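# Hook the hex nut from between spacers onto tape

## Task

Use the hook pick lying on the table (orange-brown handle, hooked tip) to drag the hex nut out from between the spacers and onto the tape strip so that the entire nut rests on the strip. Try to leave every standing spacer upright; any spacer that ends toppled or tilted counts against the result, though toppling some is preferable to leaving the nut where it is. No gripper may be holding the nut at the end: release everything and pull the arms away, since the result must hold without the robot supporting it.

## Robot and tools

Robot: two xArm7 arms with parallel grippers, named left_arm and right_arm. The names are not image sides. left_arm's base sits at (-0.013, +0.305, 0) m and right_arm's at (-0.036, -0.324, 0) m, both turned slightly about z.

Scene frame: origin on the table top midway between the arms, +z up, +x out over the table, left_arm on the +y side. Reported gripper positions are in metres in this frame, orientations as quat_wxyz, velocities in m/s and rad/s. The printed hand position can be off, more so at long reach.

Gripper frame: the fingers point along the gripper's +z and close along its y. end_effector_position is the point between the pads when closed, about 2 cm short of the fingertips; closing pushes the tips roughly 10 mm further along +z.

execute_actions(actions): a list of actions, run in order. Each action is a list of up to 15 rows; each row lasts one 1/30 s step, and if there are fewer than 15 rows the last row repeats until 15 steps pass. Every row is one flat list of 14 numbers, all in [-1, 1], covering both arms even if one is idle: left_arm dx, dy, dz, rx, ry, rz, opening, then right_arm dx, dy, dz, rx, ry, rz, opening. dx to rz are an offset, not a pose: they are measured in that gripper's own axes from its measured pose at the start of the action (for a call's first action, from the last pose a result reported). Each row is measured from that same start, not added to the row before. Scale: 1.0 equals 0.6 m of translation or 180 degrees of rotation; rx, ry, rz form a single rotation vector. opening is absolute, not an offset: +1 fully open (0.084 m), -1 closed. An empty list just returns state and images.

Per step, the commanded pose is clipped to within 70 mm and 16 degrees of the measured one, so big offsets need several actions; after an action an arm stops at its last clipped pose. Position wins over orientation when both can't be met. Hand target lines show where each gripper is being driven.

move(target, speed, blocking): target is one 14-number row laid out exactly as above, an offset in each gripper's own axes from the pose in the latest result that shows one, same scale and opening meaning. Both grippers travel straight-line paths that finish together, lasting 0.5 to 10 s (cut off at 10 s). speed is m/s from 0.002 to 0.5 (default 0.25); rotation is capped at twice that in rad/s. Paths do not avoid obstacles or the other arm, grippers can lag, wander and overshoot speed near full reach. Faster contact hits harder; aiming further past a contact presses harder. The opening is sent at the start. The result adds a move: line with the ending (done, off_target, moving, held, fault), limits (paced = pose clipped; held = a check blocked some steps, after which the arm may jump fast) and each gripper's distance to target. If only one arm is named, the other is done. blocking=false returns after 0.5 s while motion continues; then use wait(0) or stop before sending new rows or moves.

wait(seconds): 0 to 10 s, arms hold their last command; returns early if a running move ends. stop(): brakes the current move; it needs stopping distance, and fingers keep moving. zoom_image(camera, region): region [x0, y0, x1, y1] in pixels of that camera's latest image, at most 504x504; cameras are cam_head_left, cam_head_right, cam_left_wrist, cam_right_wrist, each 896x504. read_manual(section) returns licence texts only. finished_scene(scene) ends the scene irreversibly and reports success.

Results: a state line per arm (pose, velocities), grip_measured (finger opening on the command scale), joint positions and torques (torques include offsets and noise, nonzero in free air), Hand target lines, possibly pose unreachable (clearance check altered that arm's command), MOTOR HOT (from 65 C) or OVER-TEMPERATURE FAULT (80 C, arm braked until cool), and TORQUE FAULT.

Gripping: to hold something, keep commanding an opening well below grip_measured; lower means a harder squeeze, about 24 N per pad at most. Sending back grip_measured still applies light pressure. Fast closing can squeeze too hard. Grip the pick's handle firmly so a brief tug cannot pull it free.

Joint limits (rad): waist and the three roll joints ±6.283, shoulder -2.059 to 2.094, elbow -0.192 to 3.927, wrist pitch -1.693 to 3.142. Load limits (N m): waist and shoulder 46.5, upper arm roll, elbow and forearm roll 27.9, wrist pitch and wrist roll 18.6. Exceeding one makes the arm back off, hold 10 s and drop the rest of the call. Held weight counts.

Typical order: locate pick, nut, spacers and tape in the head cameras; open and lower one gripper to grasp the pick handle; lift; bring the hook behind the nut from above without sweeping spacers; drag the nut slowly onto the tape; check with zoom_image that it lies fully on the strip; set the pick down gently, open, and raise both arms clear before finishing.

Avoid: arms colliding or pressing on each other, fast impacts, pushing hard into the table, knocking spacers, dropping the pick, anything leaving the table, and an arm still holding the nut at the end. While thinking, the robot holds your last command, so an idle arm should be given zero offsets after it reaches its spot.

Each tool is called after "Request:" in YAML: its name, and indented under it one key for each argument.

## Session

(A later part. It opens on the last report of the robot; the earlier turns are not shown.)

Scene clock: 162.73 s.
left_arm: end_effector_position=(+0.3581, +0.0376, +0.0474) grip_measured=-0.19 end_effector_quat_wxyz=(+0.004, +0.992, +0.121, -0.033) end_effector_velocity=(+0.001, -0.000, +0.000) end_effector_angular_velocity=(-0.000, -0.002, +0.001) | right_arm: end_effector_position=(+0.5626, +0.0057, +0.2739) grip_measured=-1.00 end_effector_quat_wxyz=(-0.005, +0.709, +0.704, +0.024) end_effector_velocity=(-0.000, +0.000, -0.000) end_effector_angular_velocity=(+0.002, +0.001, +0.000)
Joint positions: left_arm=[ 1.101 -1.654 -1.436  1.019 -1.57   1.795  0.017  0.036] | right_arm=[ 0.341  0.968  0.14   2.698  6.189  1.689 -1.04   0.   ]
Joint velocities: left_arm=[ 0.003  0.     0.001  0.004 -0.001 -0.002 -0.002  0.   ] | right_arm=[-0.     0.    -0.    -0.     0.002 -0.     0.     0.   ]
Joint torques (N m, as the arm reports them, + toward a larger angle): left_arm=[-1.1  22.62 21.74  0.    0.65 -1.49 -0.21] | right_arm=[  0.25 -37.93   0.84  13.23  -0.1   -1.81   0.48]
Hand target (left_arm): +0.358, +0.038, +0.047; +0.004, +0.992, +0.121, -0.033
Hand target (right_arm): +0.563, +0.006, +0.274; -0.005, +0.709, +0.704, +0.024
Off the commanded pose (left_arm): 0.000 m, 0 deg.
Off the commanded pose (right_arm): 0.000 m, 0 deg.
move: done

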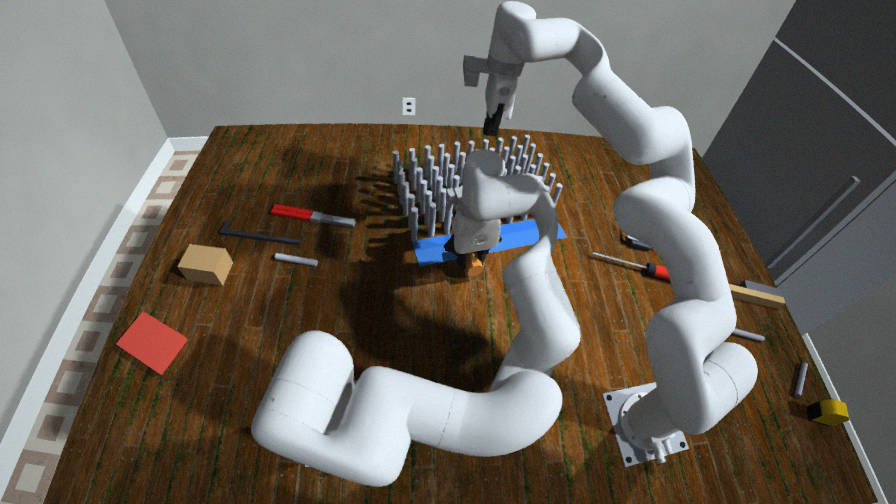

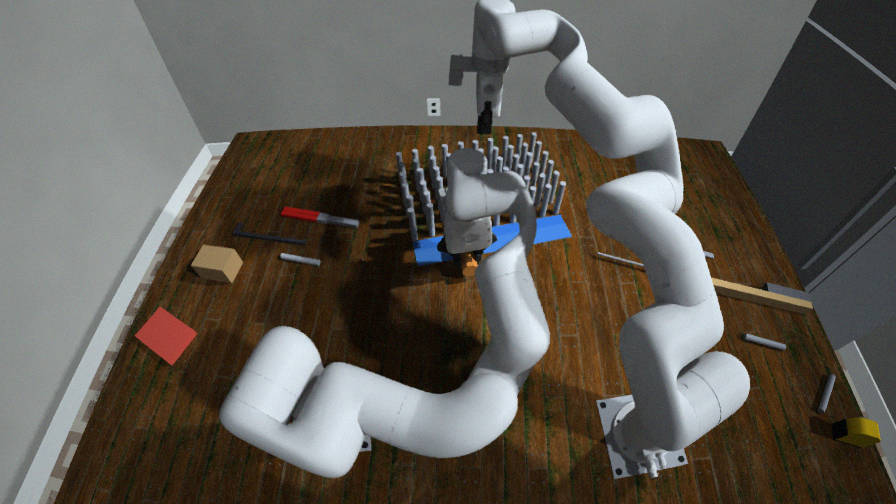

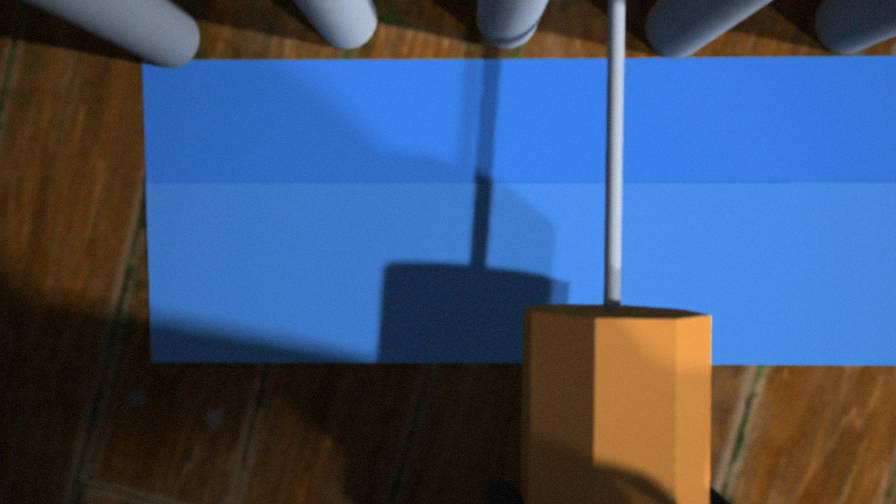

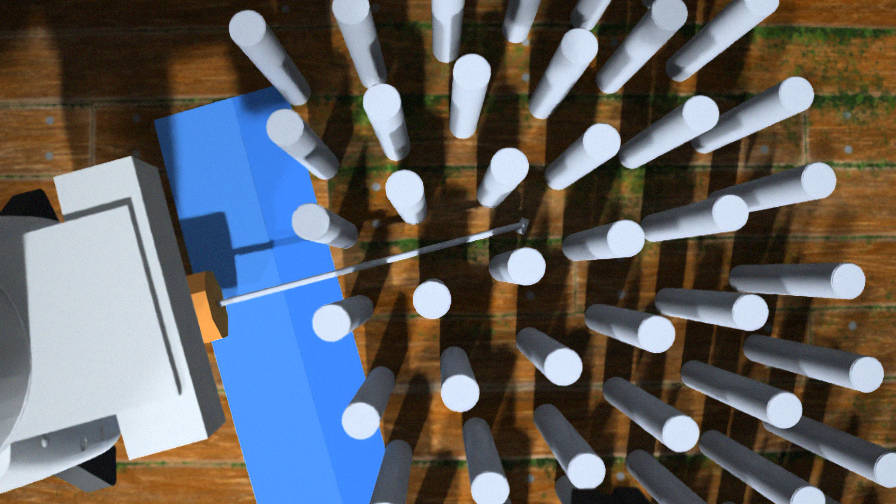

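Request:
move:
  target: [0.012,0,-0.004,0,0,0,-0.8,0,0,0,0,0,0,-1]
  speed: 0.02

Request:
zoom_image:
  camera: "cam_right_wrist"
  region: [450,180,580,280]

Scene clock: 168.30 s.
left_arm: end_effector_position=(+0.3652, +0.0394, +0.0493) grip_measured=-0.19 end_effector_quat_wxyz=(+0.004, +0.992, +0.121, -0.033) end_effector_velocity=(+0.000, -0.001, +0.001) end_effector_angular_velocity=(-0.000, +0.001, -0.003) | right_arm: end_effector_position=(+0.5626, +0.0057, +0.2739) grip_measured=-1.00 end_effector_quat_wxyz=(-0.005, +0.709, +0.704, +0.024) end_effector_velocity=(-0.000, +0.000, +0.000) end_effector_angular_velocity=(-0.000, -0.000, +0.001)
Joint positions: left_arm=[ 1.126 -1.65  -1.433  1.038 -1.567  1.795  0.023  0.036] | right_arm=[ 0.341  0.968  0.14   2.698  6.189  1.689 -1.04   0.   ]
Joint velocities: left_arm=[ 0.002  0.001  0.002  0.005  0.001  0.002  0.001 -0.   ] | right_arm=[ 0.    -0.     0.001  0.    -0.001 -0.    -0.     0.   ]
Joint torques (N m, as the arm reports them, + toward a larger angle): left_arm=[-0.62 23.38 22.22 -0.13  1.18 -1.54 -0.29] | right_arm=[ -0.68 -37.85   0.91  13.09  -0.08  -1.92   0.51]
Hand target (left_arm): +0.365, +0.039, +0.049; +0.004, +0.992, +0.121, -0.033
Hand target (right_arm): +0.563, +0.006, +0.274; -0.005, +0.709, +0.704, +0.024
Off the commanded pose (left_arm): 0.000 m, 0 deg.
Off the commanded pose (right_arm): 0.000 m, 0 deg.
move: done

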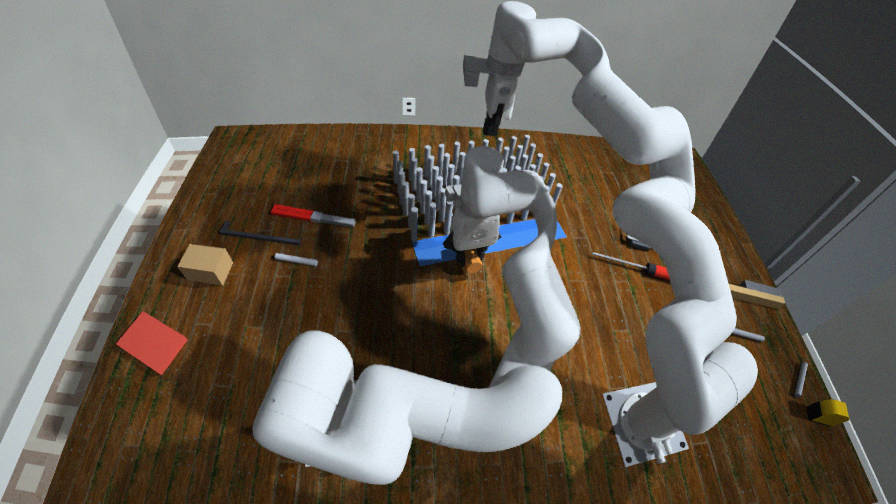

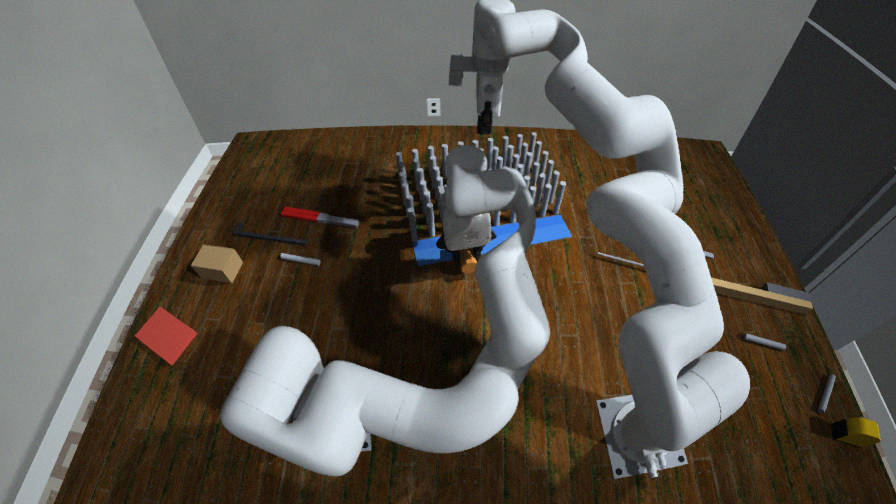

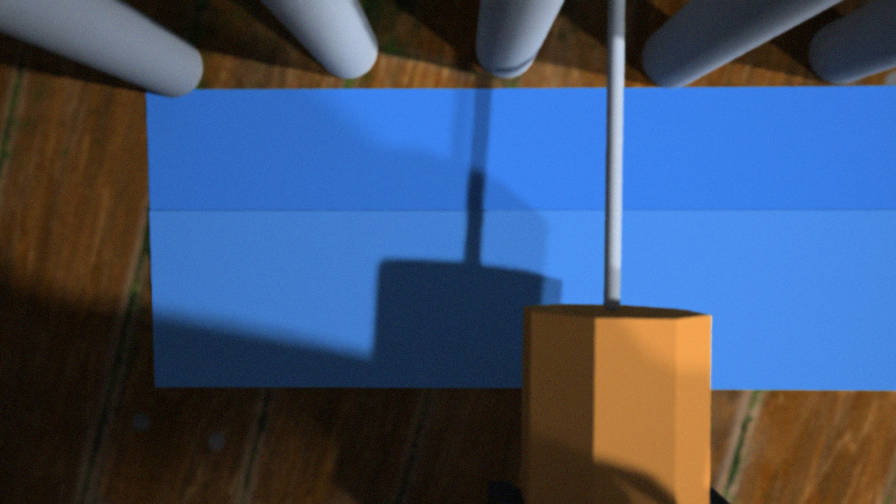

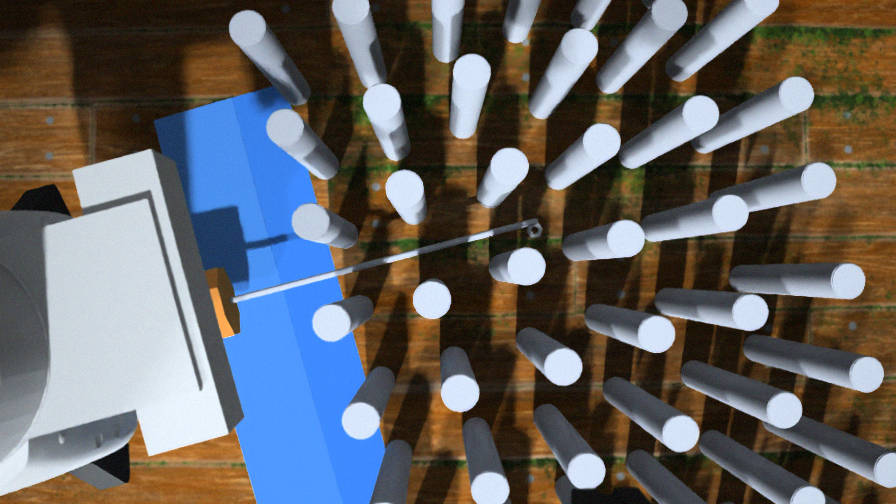

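Region (450, 180, 580, 280) of cam_right_wrist's 896x504 image, scaled by 3.877, with more detail than that image has; it fills the top 388 rows of this view, and the rest is white.

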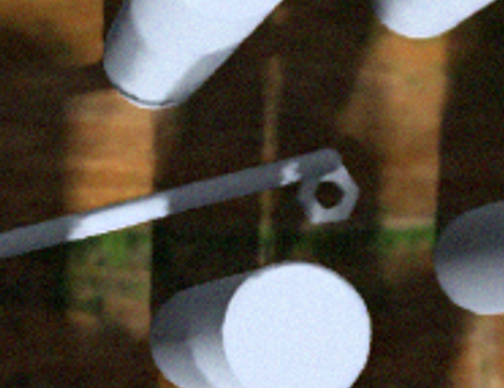

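Request:
move:
  target: [0.001,0.0075,-0.001,0,0,0,-0.8,0,0,0,0,0,0,-1]
  speed: 0.01

Request:
move:
  target: [0,0,0.006,0,0,0,-0.8,0,0,0,0,0,0,-1]
  speed: 0.006

Request:
zoom_image:
  camera: "cam_right_wrist"
  region: [450,180,580,280]

Scene clock: 176.73 s.
left_arm: end_effector_position=(+0.3668, +0.0353, +0.0499) grip_measured=-0.19 end_effector_quat_wxyz=(+0.004, +0.992, +0.121, -0.033) end_effector_velocity=(+0.000, -0.001, +0.000) end_effector_angular_velocity=(-0.001, +0.001, +0.001) | right_arm: end_effector_position=(+0.5626, +0.0057, +0.2739) grip_measured=-1.00 end_effector_quat_wxyz=(-0.005, +0.709, +0.704, +0.024) end_effector_velocity=(-0.000, +0.000, -0.002) end_effector_angular_velocity=(-0.002, +0.002, +0.000)
Joint positions: left_arm=[ 1.131 -1.648 -1.432  1.052 -1.568  1.795  0.013  0.036] | right_arm=[ 0.341  0.968  0.14   2.698  6.189  1.689 -1.04   0.   ]
Joint velocities: left_arm=[ 0.001  0.001  0.001  0.003 -0.     0.002 -0.002 -0.   ] | right_arm=[ 0.001  0.002 -0.001 -0.001 -0.    -0.     0.     0.   ]
Joint torques (N m, as the arm reports them, + toward a larger angle): left_arm=[-0.2  22.46 21.88 -0.05  0.89 -1.36 -0.32] | right_arm=[ -0.76 -37.15   0.67  13.31  -0.23  -1.92   0.65]
Hand target (left_arm): +0.367, +0.035, +0.050; +0.004, +0.992, +0.121, -0.033
Hand target (right_arm): +0.563, +0.006, +0.274; -0.005, +0.709, +0.704, +0.024
Off the commanded pose (left_arm): 0.000 m, 0 deg.
Off the commanded pose (right_arm): 0.000 m, 0 deg.
move: done

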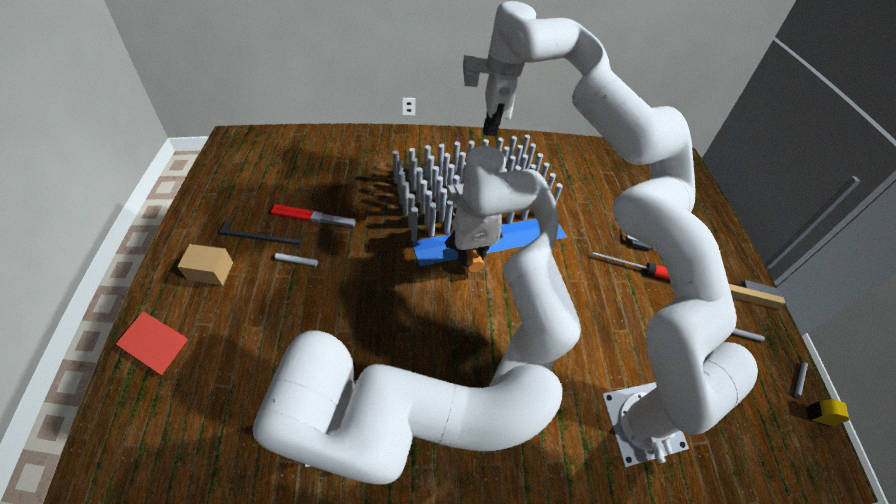

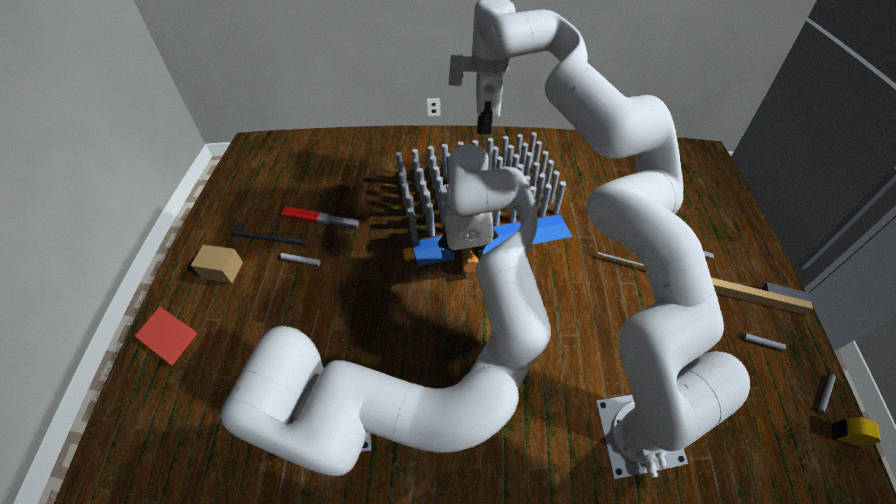

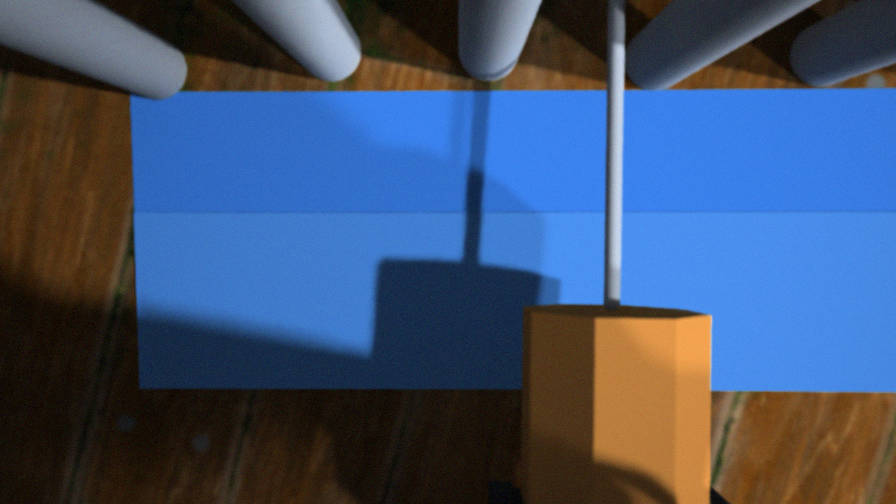

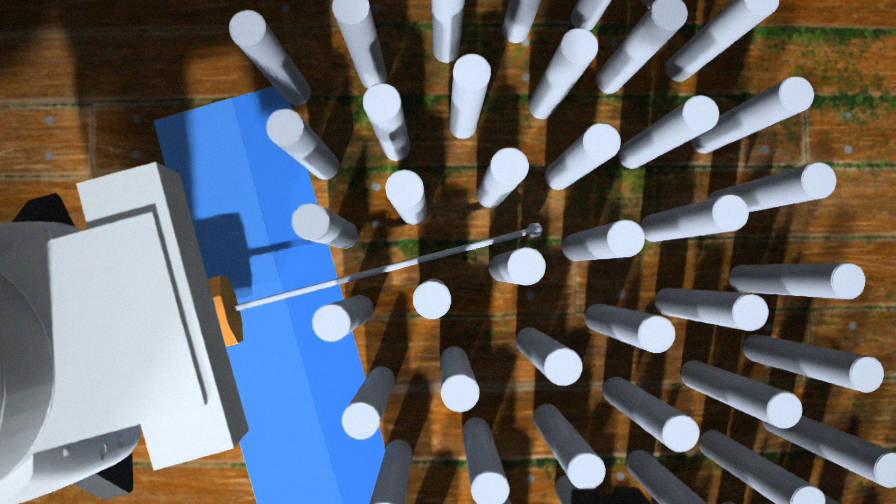

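Scene clock: 177.57 s.
left_arm: end_effector_position=(+0.3666, +0.0352, +0.0463) grip_measured=-0.19 end_effector_quat_wxyz=(+0.004, +0.992, +0.121, -0.033) end_effector_velocity=(+0.000, -0.000, -0.000) end_effector_angular_velocity=(+0.001, -0.002, -0.000) | right_arm: end_effector_position=(+0.5626, +0.0057, +0.2739) grip_measured=-1.00 end_effector_quat_wxyz=(-0.005, +0.709, +0.704, +0.024) end_effector_velocity=(+0.000, -0.000, -0.001) end_effector_angular_velocity=(-0.001, +0.001, -0.000)
Joint positions: left_arm=[ 1.129 -1.652 -1.439  1.05  -1.575  1.791  0.013  0.036] | right_arm=[ 0.341  0.968  0.14   2.698  6.189  1.689 -1.04   0.   ]
Joint velocities: left_arm=[-0.    -0.    -0.     0.    -0.    -0.002 -0.    -0.   ] | right_arm=[-0.001  0.002  0.001 -0.    -0.001 -0.    -0.     0.   ]
Joint torques (N m, as the arm reports them, + toward a larger angle): left_arm=[-0.05 23.28 22.27  0.16  1.02 -1.23 -0.35] | right_arm=[ -0.53 -37.43   0.45  12.86  -0.03  -1.93   0.45]
Hand target (left_arm): +0.367, +0.035, +0.046; +0.004, +0.992, +0.121, -0.033
Hand target (right_arm): +0.563, +0.006, +0.274; -0.005, +0.709, +0.704, +0.024
Off the commanded pose (left_arm): 0.000 m, 0 deg.
Off the commanded pose (right_arm): 0.000 m, 0 deg.
move: done

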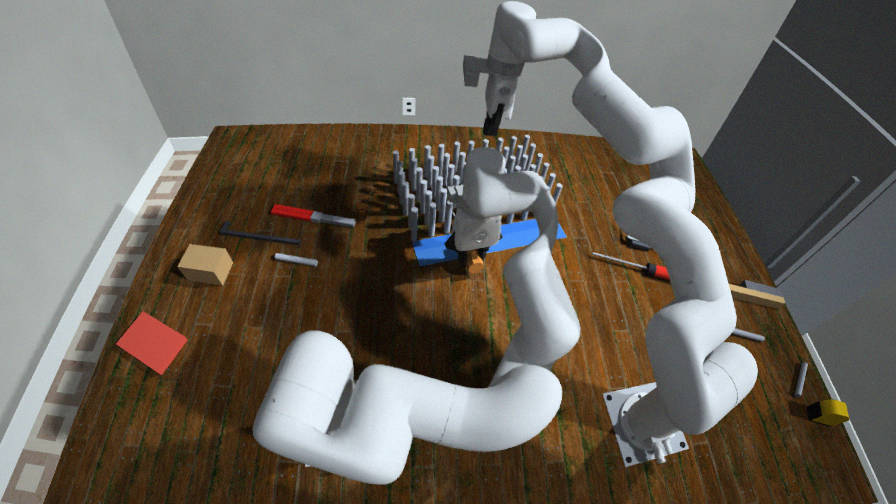

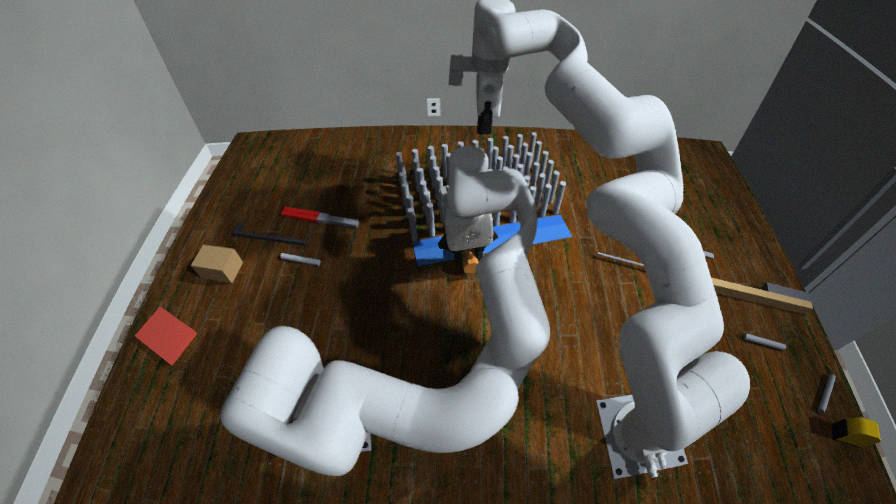

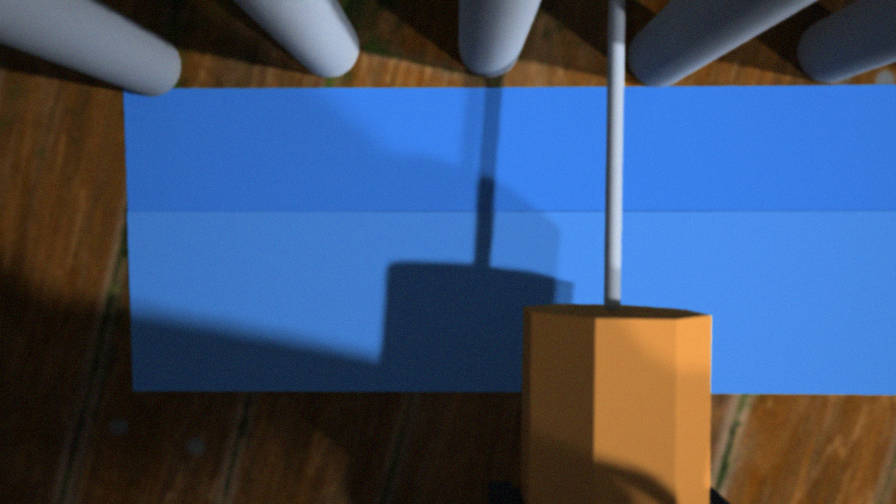

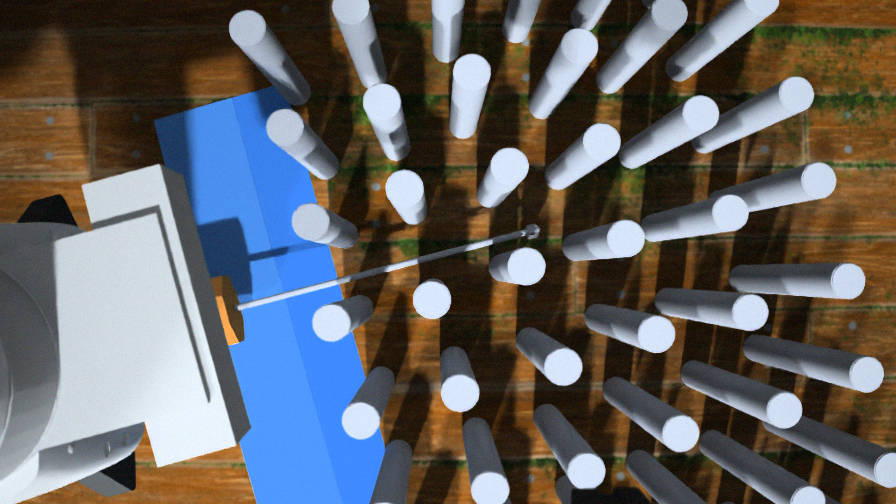

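Region (450, 180, 580, 280) of cam_right_wrist's 896x504 image, scaled by 3.877, with more detail than that image has; it fills the top 388 rows of this view, and the rest is white.

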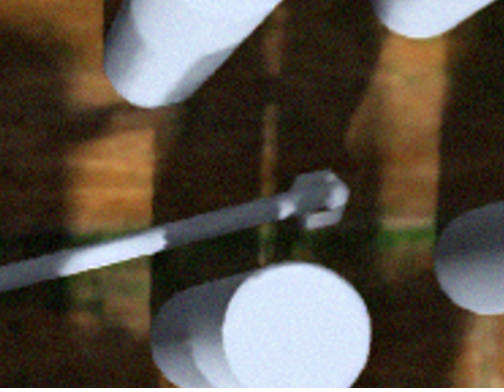

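Request:
move:
  target: [0,0,0.003,0,0,0,-0.8,0,0,0,0,0,0,-1]
  speed: 0.005

Request:
move:
  target: [-0.012,-0.007,0.0008,0,0,0,-0.8,0,0,0,0,0,0,-1]
  speed: 0.01

Request:
zoom_image:
  camera: "cam_right_wrist"
  region: [450,180,580,280]

Scene clock: 184.87 s.
left_arm: end_effector_position=(+0.3665, +0.0352, +0.0446) grip_measured=-0.19 end_effector_quat_wxyz=(+0.004, +0.992, +0.121, -0.033) end_effector_velocity=(-0.000, +0.000, -0.000) end_effector_angular_velocity=(+0.001, +0.001, -0.000) | right_arm: end_effector_position=(+0.5626, +0.0057, +0.2739) grip_measured=-1.00 end_effector_quat_wxyz=(-0.005, +0.709, +0.704, +0.024) end_effector_velocity=(+0.000, -0.000, +0.001) end_effector_angular_velocity=(+0.000, -0.001, -0.001)
Joint positions: left_arm=[ 1.128 -1.654 -1.443  1.049 -1.579  1.789  0.012  0.036] | right_arm=[ 0.341  0.968  0.14   2.698  6.189  1.689 -1.04   0.   ]
Joint velocities: left_arm=[-0.    -0.    -0.001  0.     0.    -0.    -0.     0.   ] | right_arm=[-0.001 -0.001  0.     0.    -0.     0.    -0.     0.   ]
Joint torques (N m, as the arm reports them, + toward a larger angle): left_arm=[-0.67 23.08 22.18 -0.01  0.63 -1.51 -0.4 ] | right_arm=[ -0.85 -38.07   0.68  13.27  -0.19  -1.71   0.35]
Hand target (left_arm): +0.366, +0.035, +0.045; +0.004, +0.992, +0.121, -0.033
Hand target (right_arm): +0.563, +0.006, +0.274; -0.005, +0.709, +0.704, +0.024
Off the commanded pose (left_arm): 0.000 m, 0 deg.
Off the commanded pose (right_arm): 0.000 m, 0 deg.
move: done

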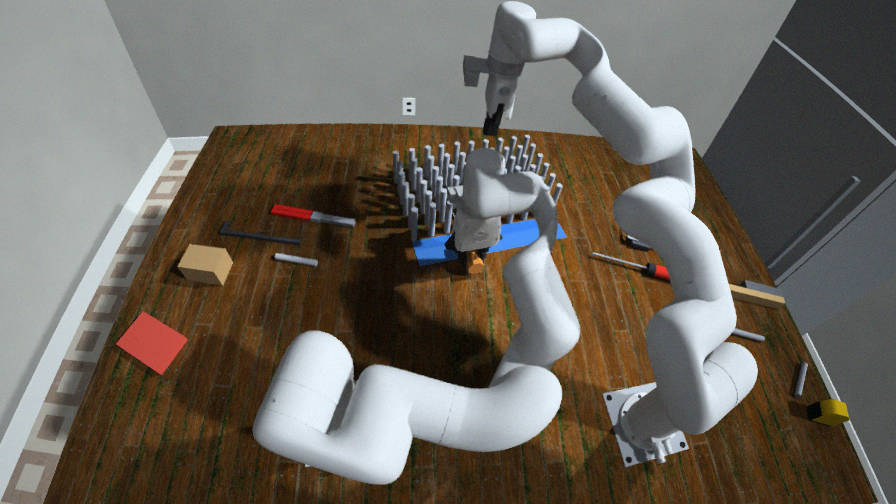

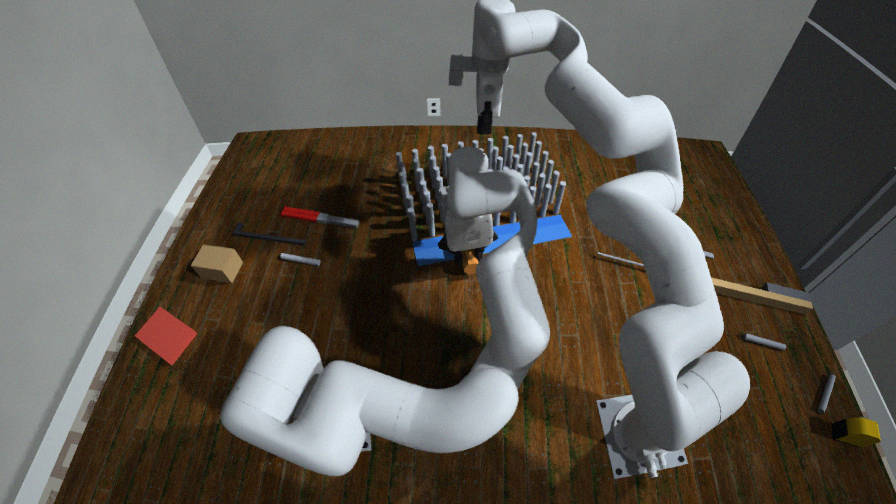

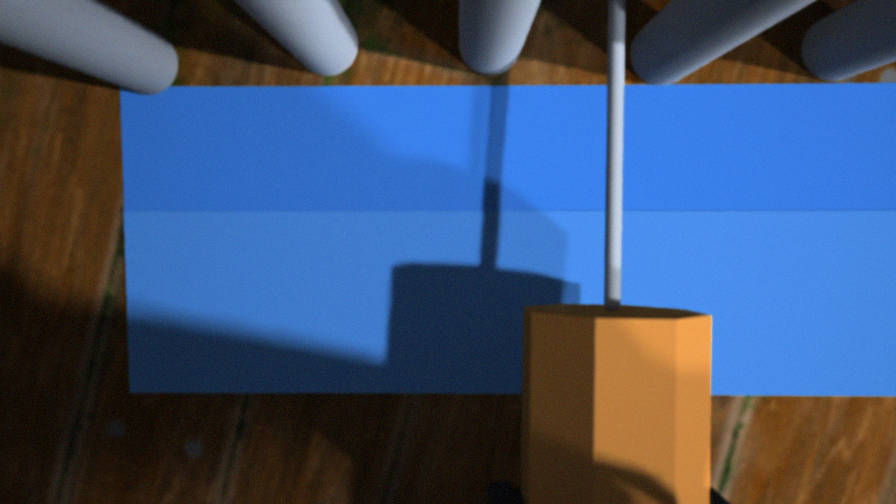

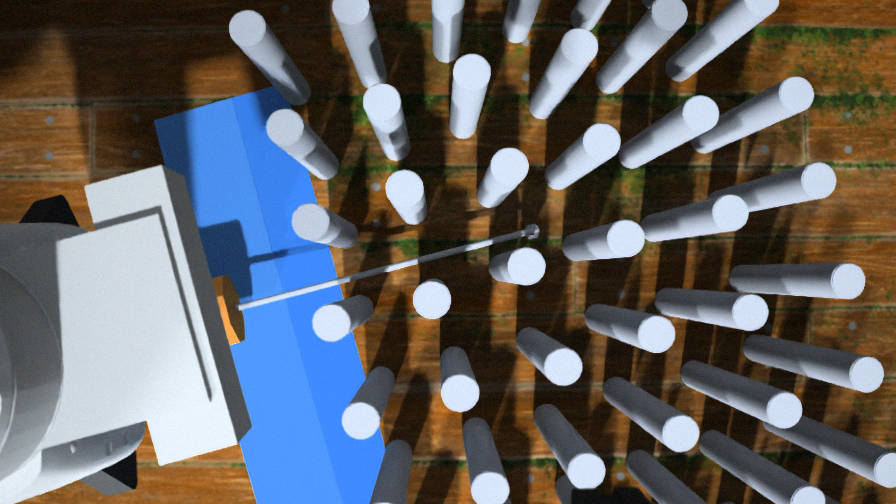

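Scene clock: 185.93 s.
left_arm: end_effector_position=(+0.3586, +0.0374, +0.0445) grip_measured=-0.19 end_effector_quat_wxyz=(+0.004, +0.992, +0.121, -0.033) end_effector_velocity=(-0.001, +0.001, +0.000) end_effector_angular_velocity=(-0.001, -0.001, +0.001) | right_arm: end_effector_position=(+0.5626, +0.0057, +0.2739) grip_measured=-1.00 end_effector_quat_wxyz=(-0.005, +0.709, +0.704, +0.024) end_effector_velocity=(-0.000, +0.000, +0.002) end_effector_angular_velocity=(+0.003, -0.001, -0.000)
Joint positions: left_arm=[ 1.102 -1.657 -1.443  1.02  -1.576  1.791  0.016  0.036] | right_arm=[ 0.341  0.968  0.14   2.698  6.189  1.689 -1.04   0.   ]
Joint velocities: left_arm=[-0.003 -0.001  0.001 -0.006 -0.001  0.     0.001  0.   ] | right_arm=[-0.    -0.003 -0.001 -0.     0.003 -0.    -0.     0.   ]
Joint torques (N m, as the arm reports them, + toward a larger angle): left_arm=[-1.16 22.67 21.92 -0.12  0.82 -1.55 -0.42] | right_arm=[ -0.53 -37.74   0.83  13.11  -0.43  -1.86   0.4 ]
Hand target (left_arm): +0.358, +0.037, +0.045; +0.004, +0.992, +0.121, -0.033
Hand target (right_arm): +0.563, +0.006, +0.274; -0.005, +0.709, +0.704, +0.024
Off the commanded pose (left_arm): 0.000 m, 0 deg.
Off the commanded pose (right_arm): 0.000 m, 0 deg.
move: done

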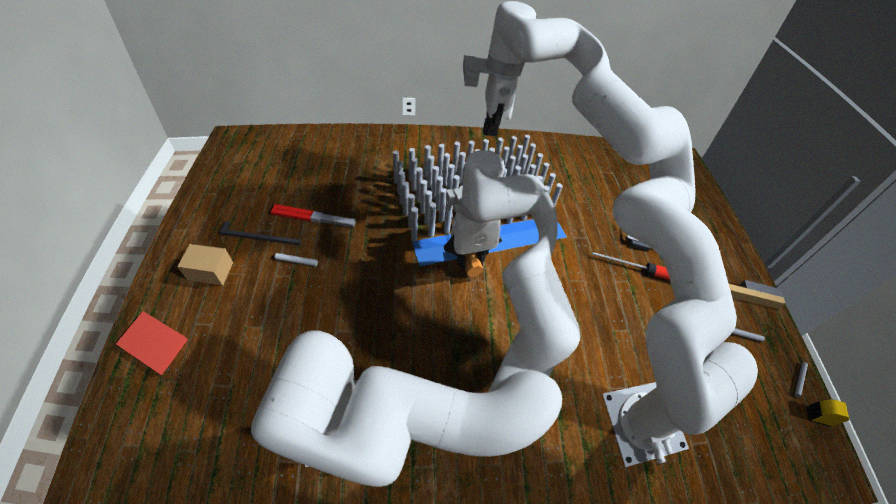

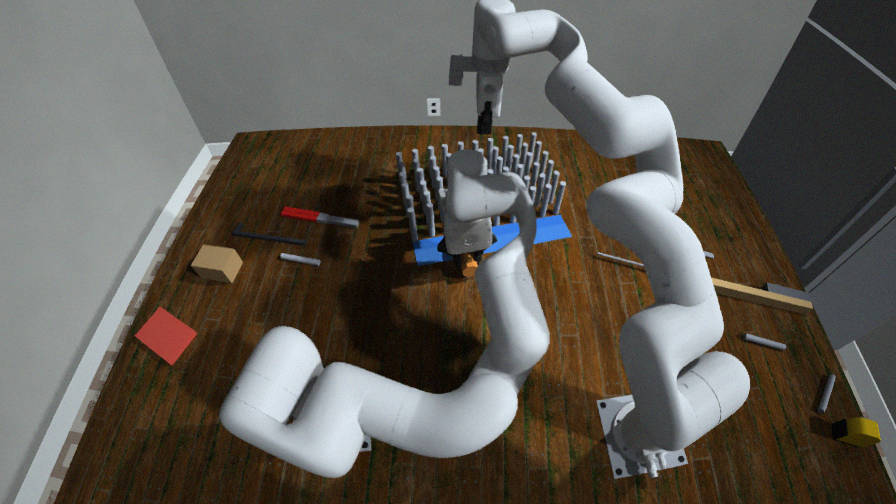

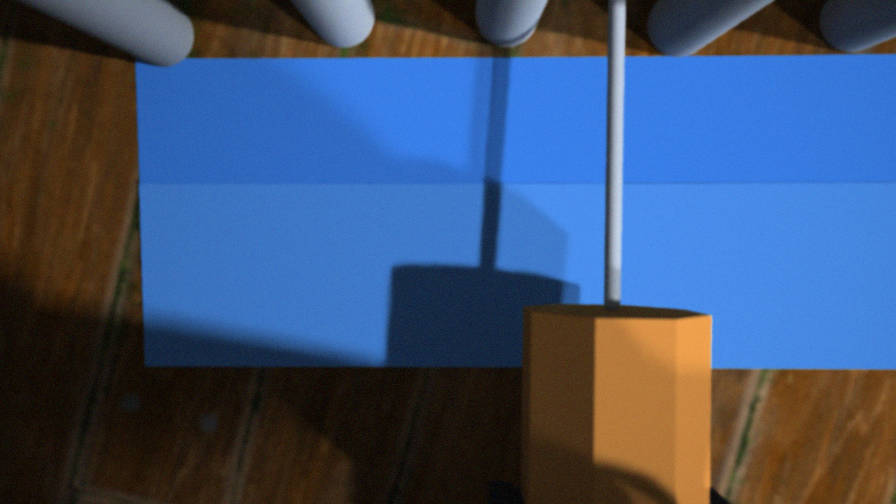

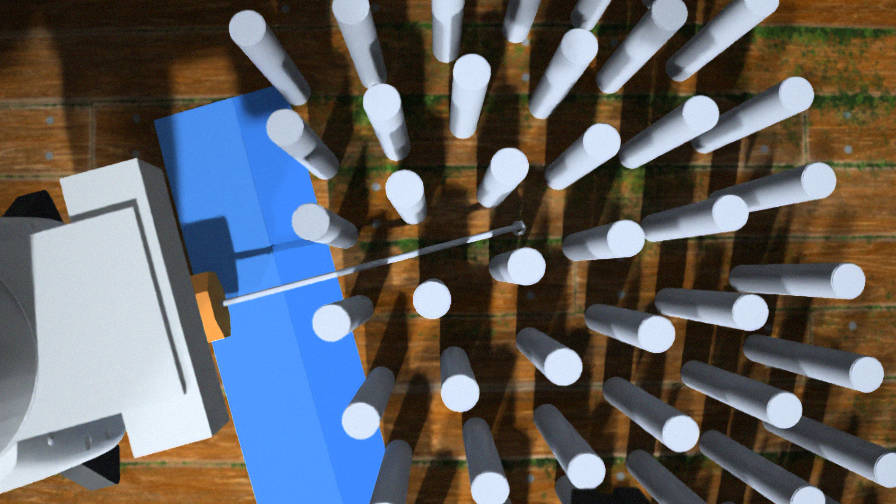

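Region (450, 180, 580, 280) of cam_right_wrist's 896x504 image, scaled by 3.877, with more detail than that image has; it fills the top 388 rows of this view, and the rest is white.

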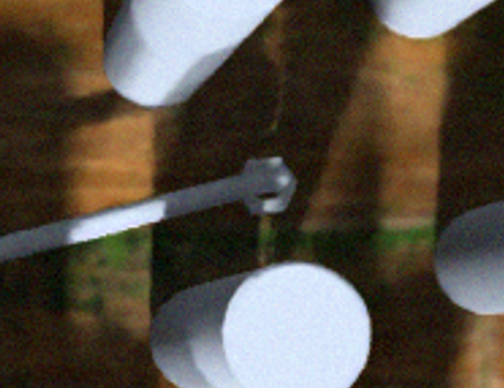

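Hooked.

Request:
move:
  target: [-0.11,0,0.0074,0,0,0,-0.8,0,0,0,0,0,0,-1]
  speed: 0.025

Request:
zoom_image:
  camera: "cam_right_wrist"
  region: [300,200,460,320]

Scene clock: 194.03 s.
left_arm: end_effector_position=(+0.2946, +0.0212, +0.0444) grip_measured=-0.19 end_effector_quat_wxyz=(+0.004, +0.992, +0.121, -0.033) end_effector_velocity=(-0.001, +0.000, -0.001) end_effector_angular_velocity=(+0.001, +0.002, +0.002) | right_arm: end_effector_position=(+0.5626, +0.0057, +0.2739) grip_measured=-1.00 end_effector_quat_wxyz=(-0.005, +0.709, +0.704, +0.024) end_effector_velocity=(+0.000, -0.001, +0.001) end_effector_angular_velocity=(-0.001, -0.002, -0.001)
Joint positions: left_arm=[ 0.878 -1.676 -1.44   0.869 -1.571  1.804 -0.058  0.036] | right_arm=[ 0.341  0.968  0.14   2.698  6.189  1.689 -1.04   0.   ]
Joint velocities: left_arm=[-0.003 -0.    -0.002 -0.003 -0.     0.001 -0.002 -0.   ] | right_arm=[-0.    -0.001 -0.     0.    -0.002 -0.     0.     0.   ]
Joint torques (N m, as the arm reports them, + toward a larger angle): left_arm=[-1.25 19.85 20.43  0.4   0.88 -1.17 -0.03] | right_arm=[ -0.39 -37.64   0.81  13.14   0.08  -2.08   0.43]
Hand target (left_arm): +0.294, +0.021, +0.044; +0.004, +0.992, +0.121, -0.033
Hand target (right_arm): +0.563, +0.006, +0.274; -0.005, +0.709, +0.704, +0.024
Off the commanded pose (left_arm): 0.000 m, 0 deg.
Off the commanded pose (right_arm): 0.000 m, 0 deg.
move: done

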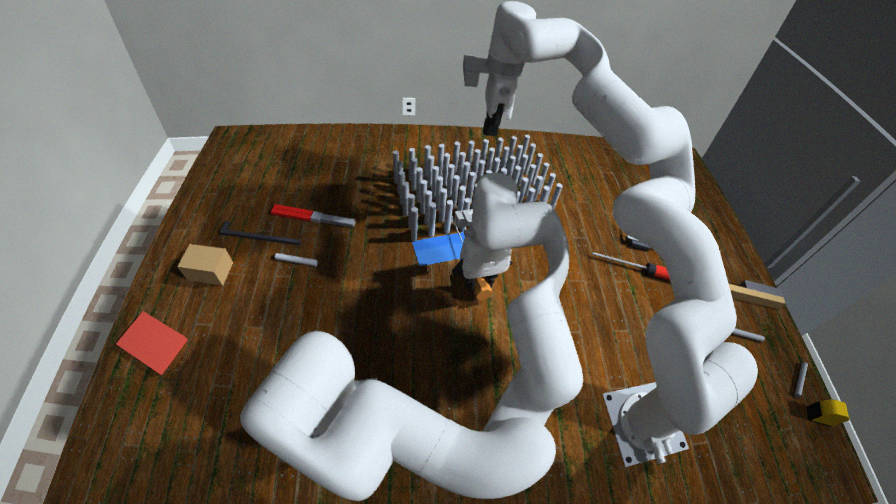

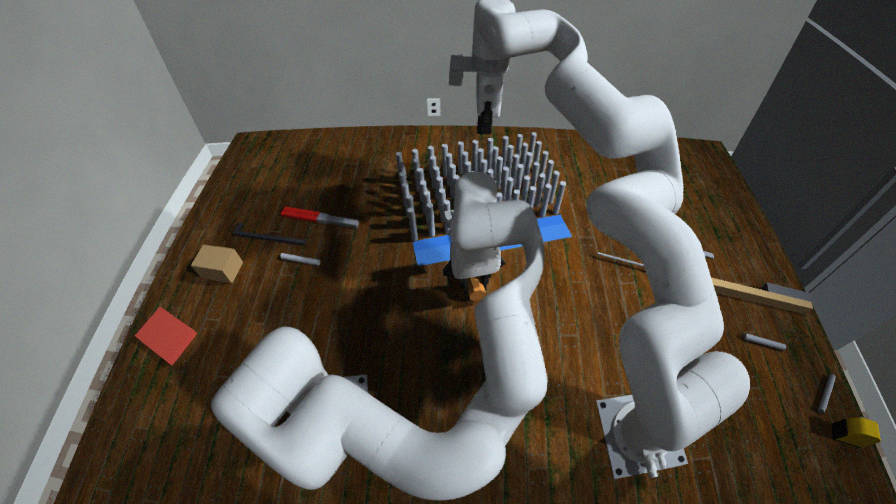

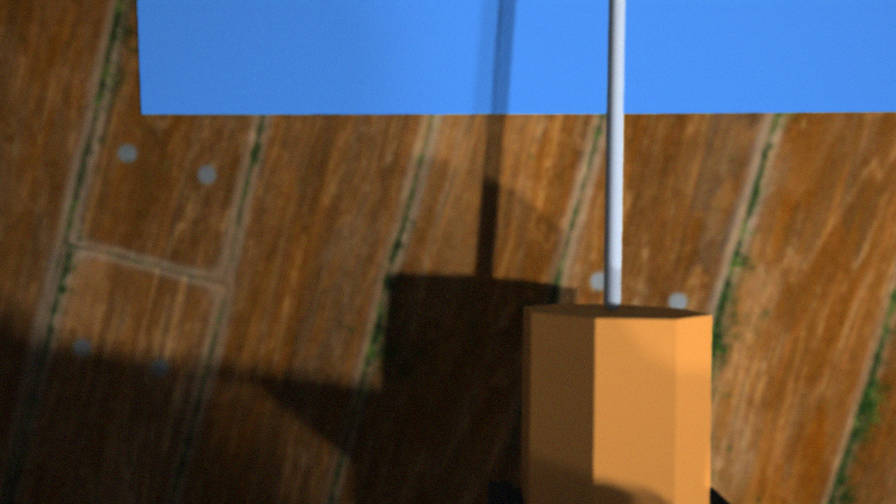

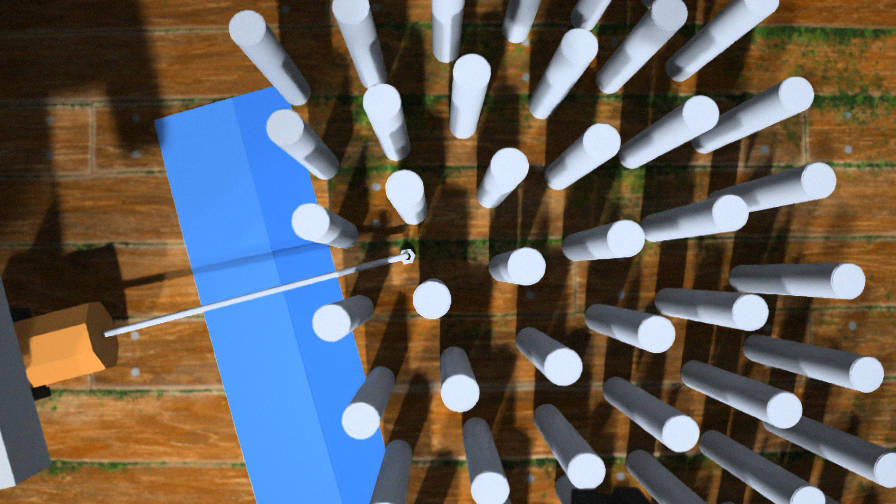

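Region (300, 200, 460, 320) of cam_right_wrist's 896x504 image, scaled by 3.150, with more detail than that image has; it fills the top 378 rows of this view, and the rest is white.

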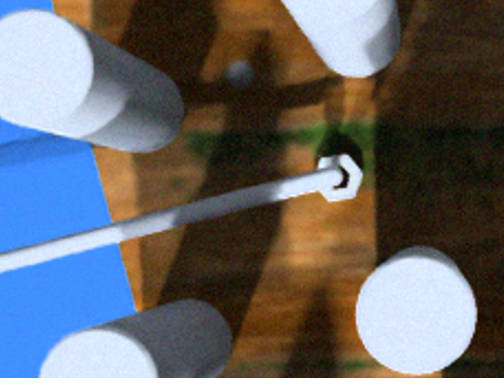

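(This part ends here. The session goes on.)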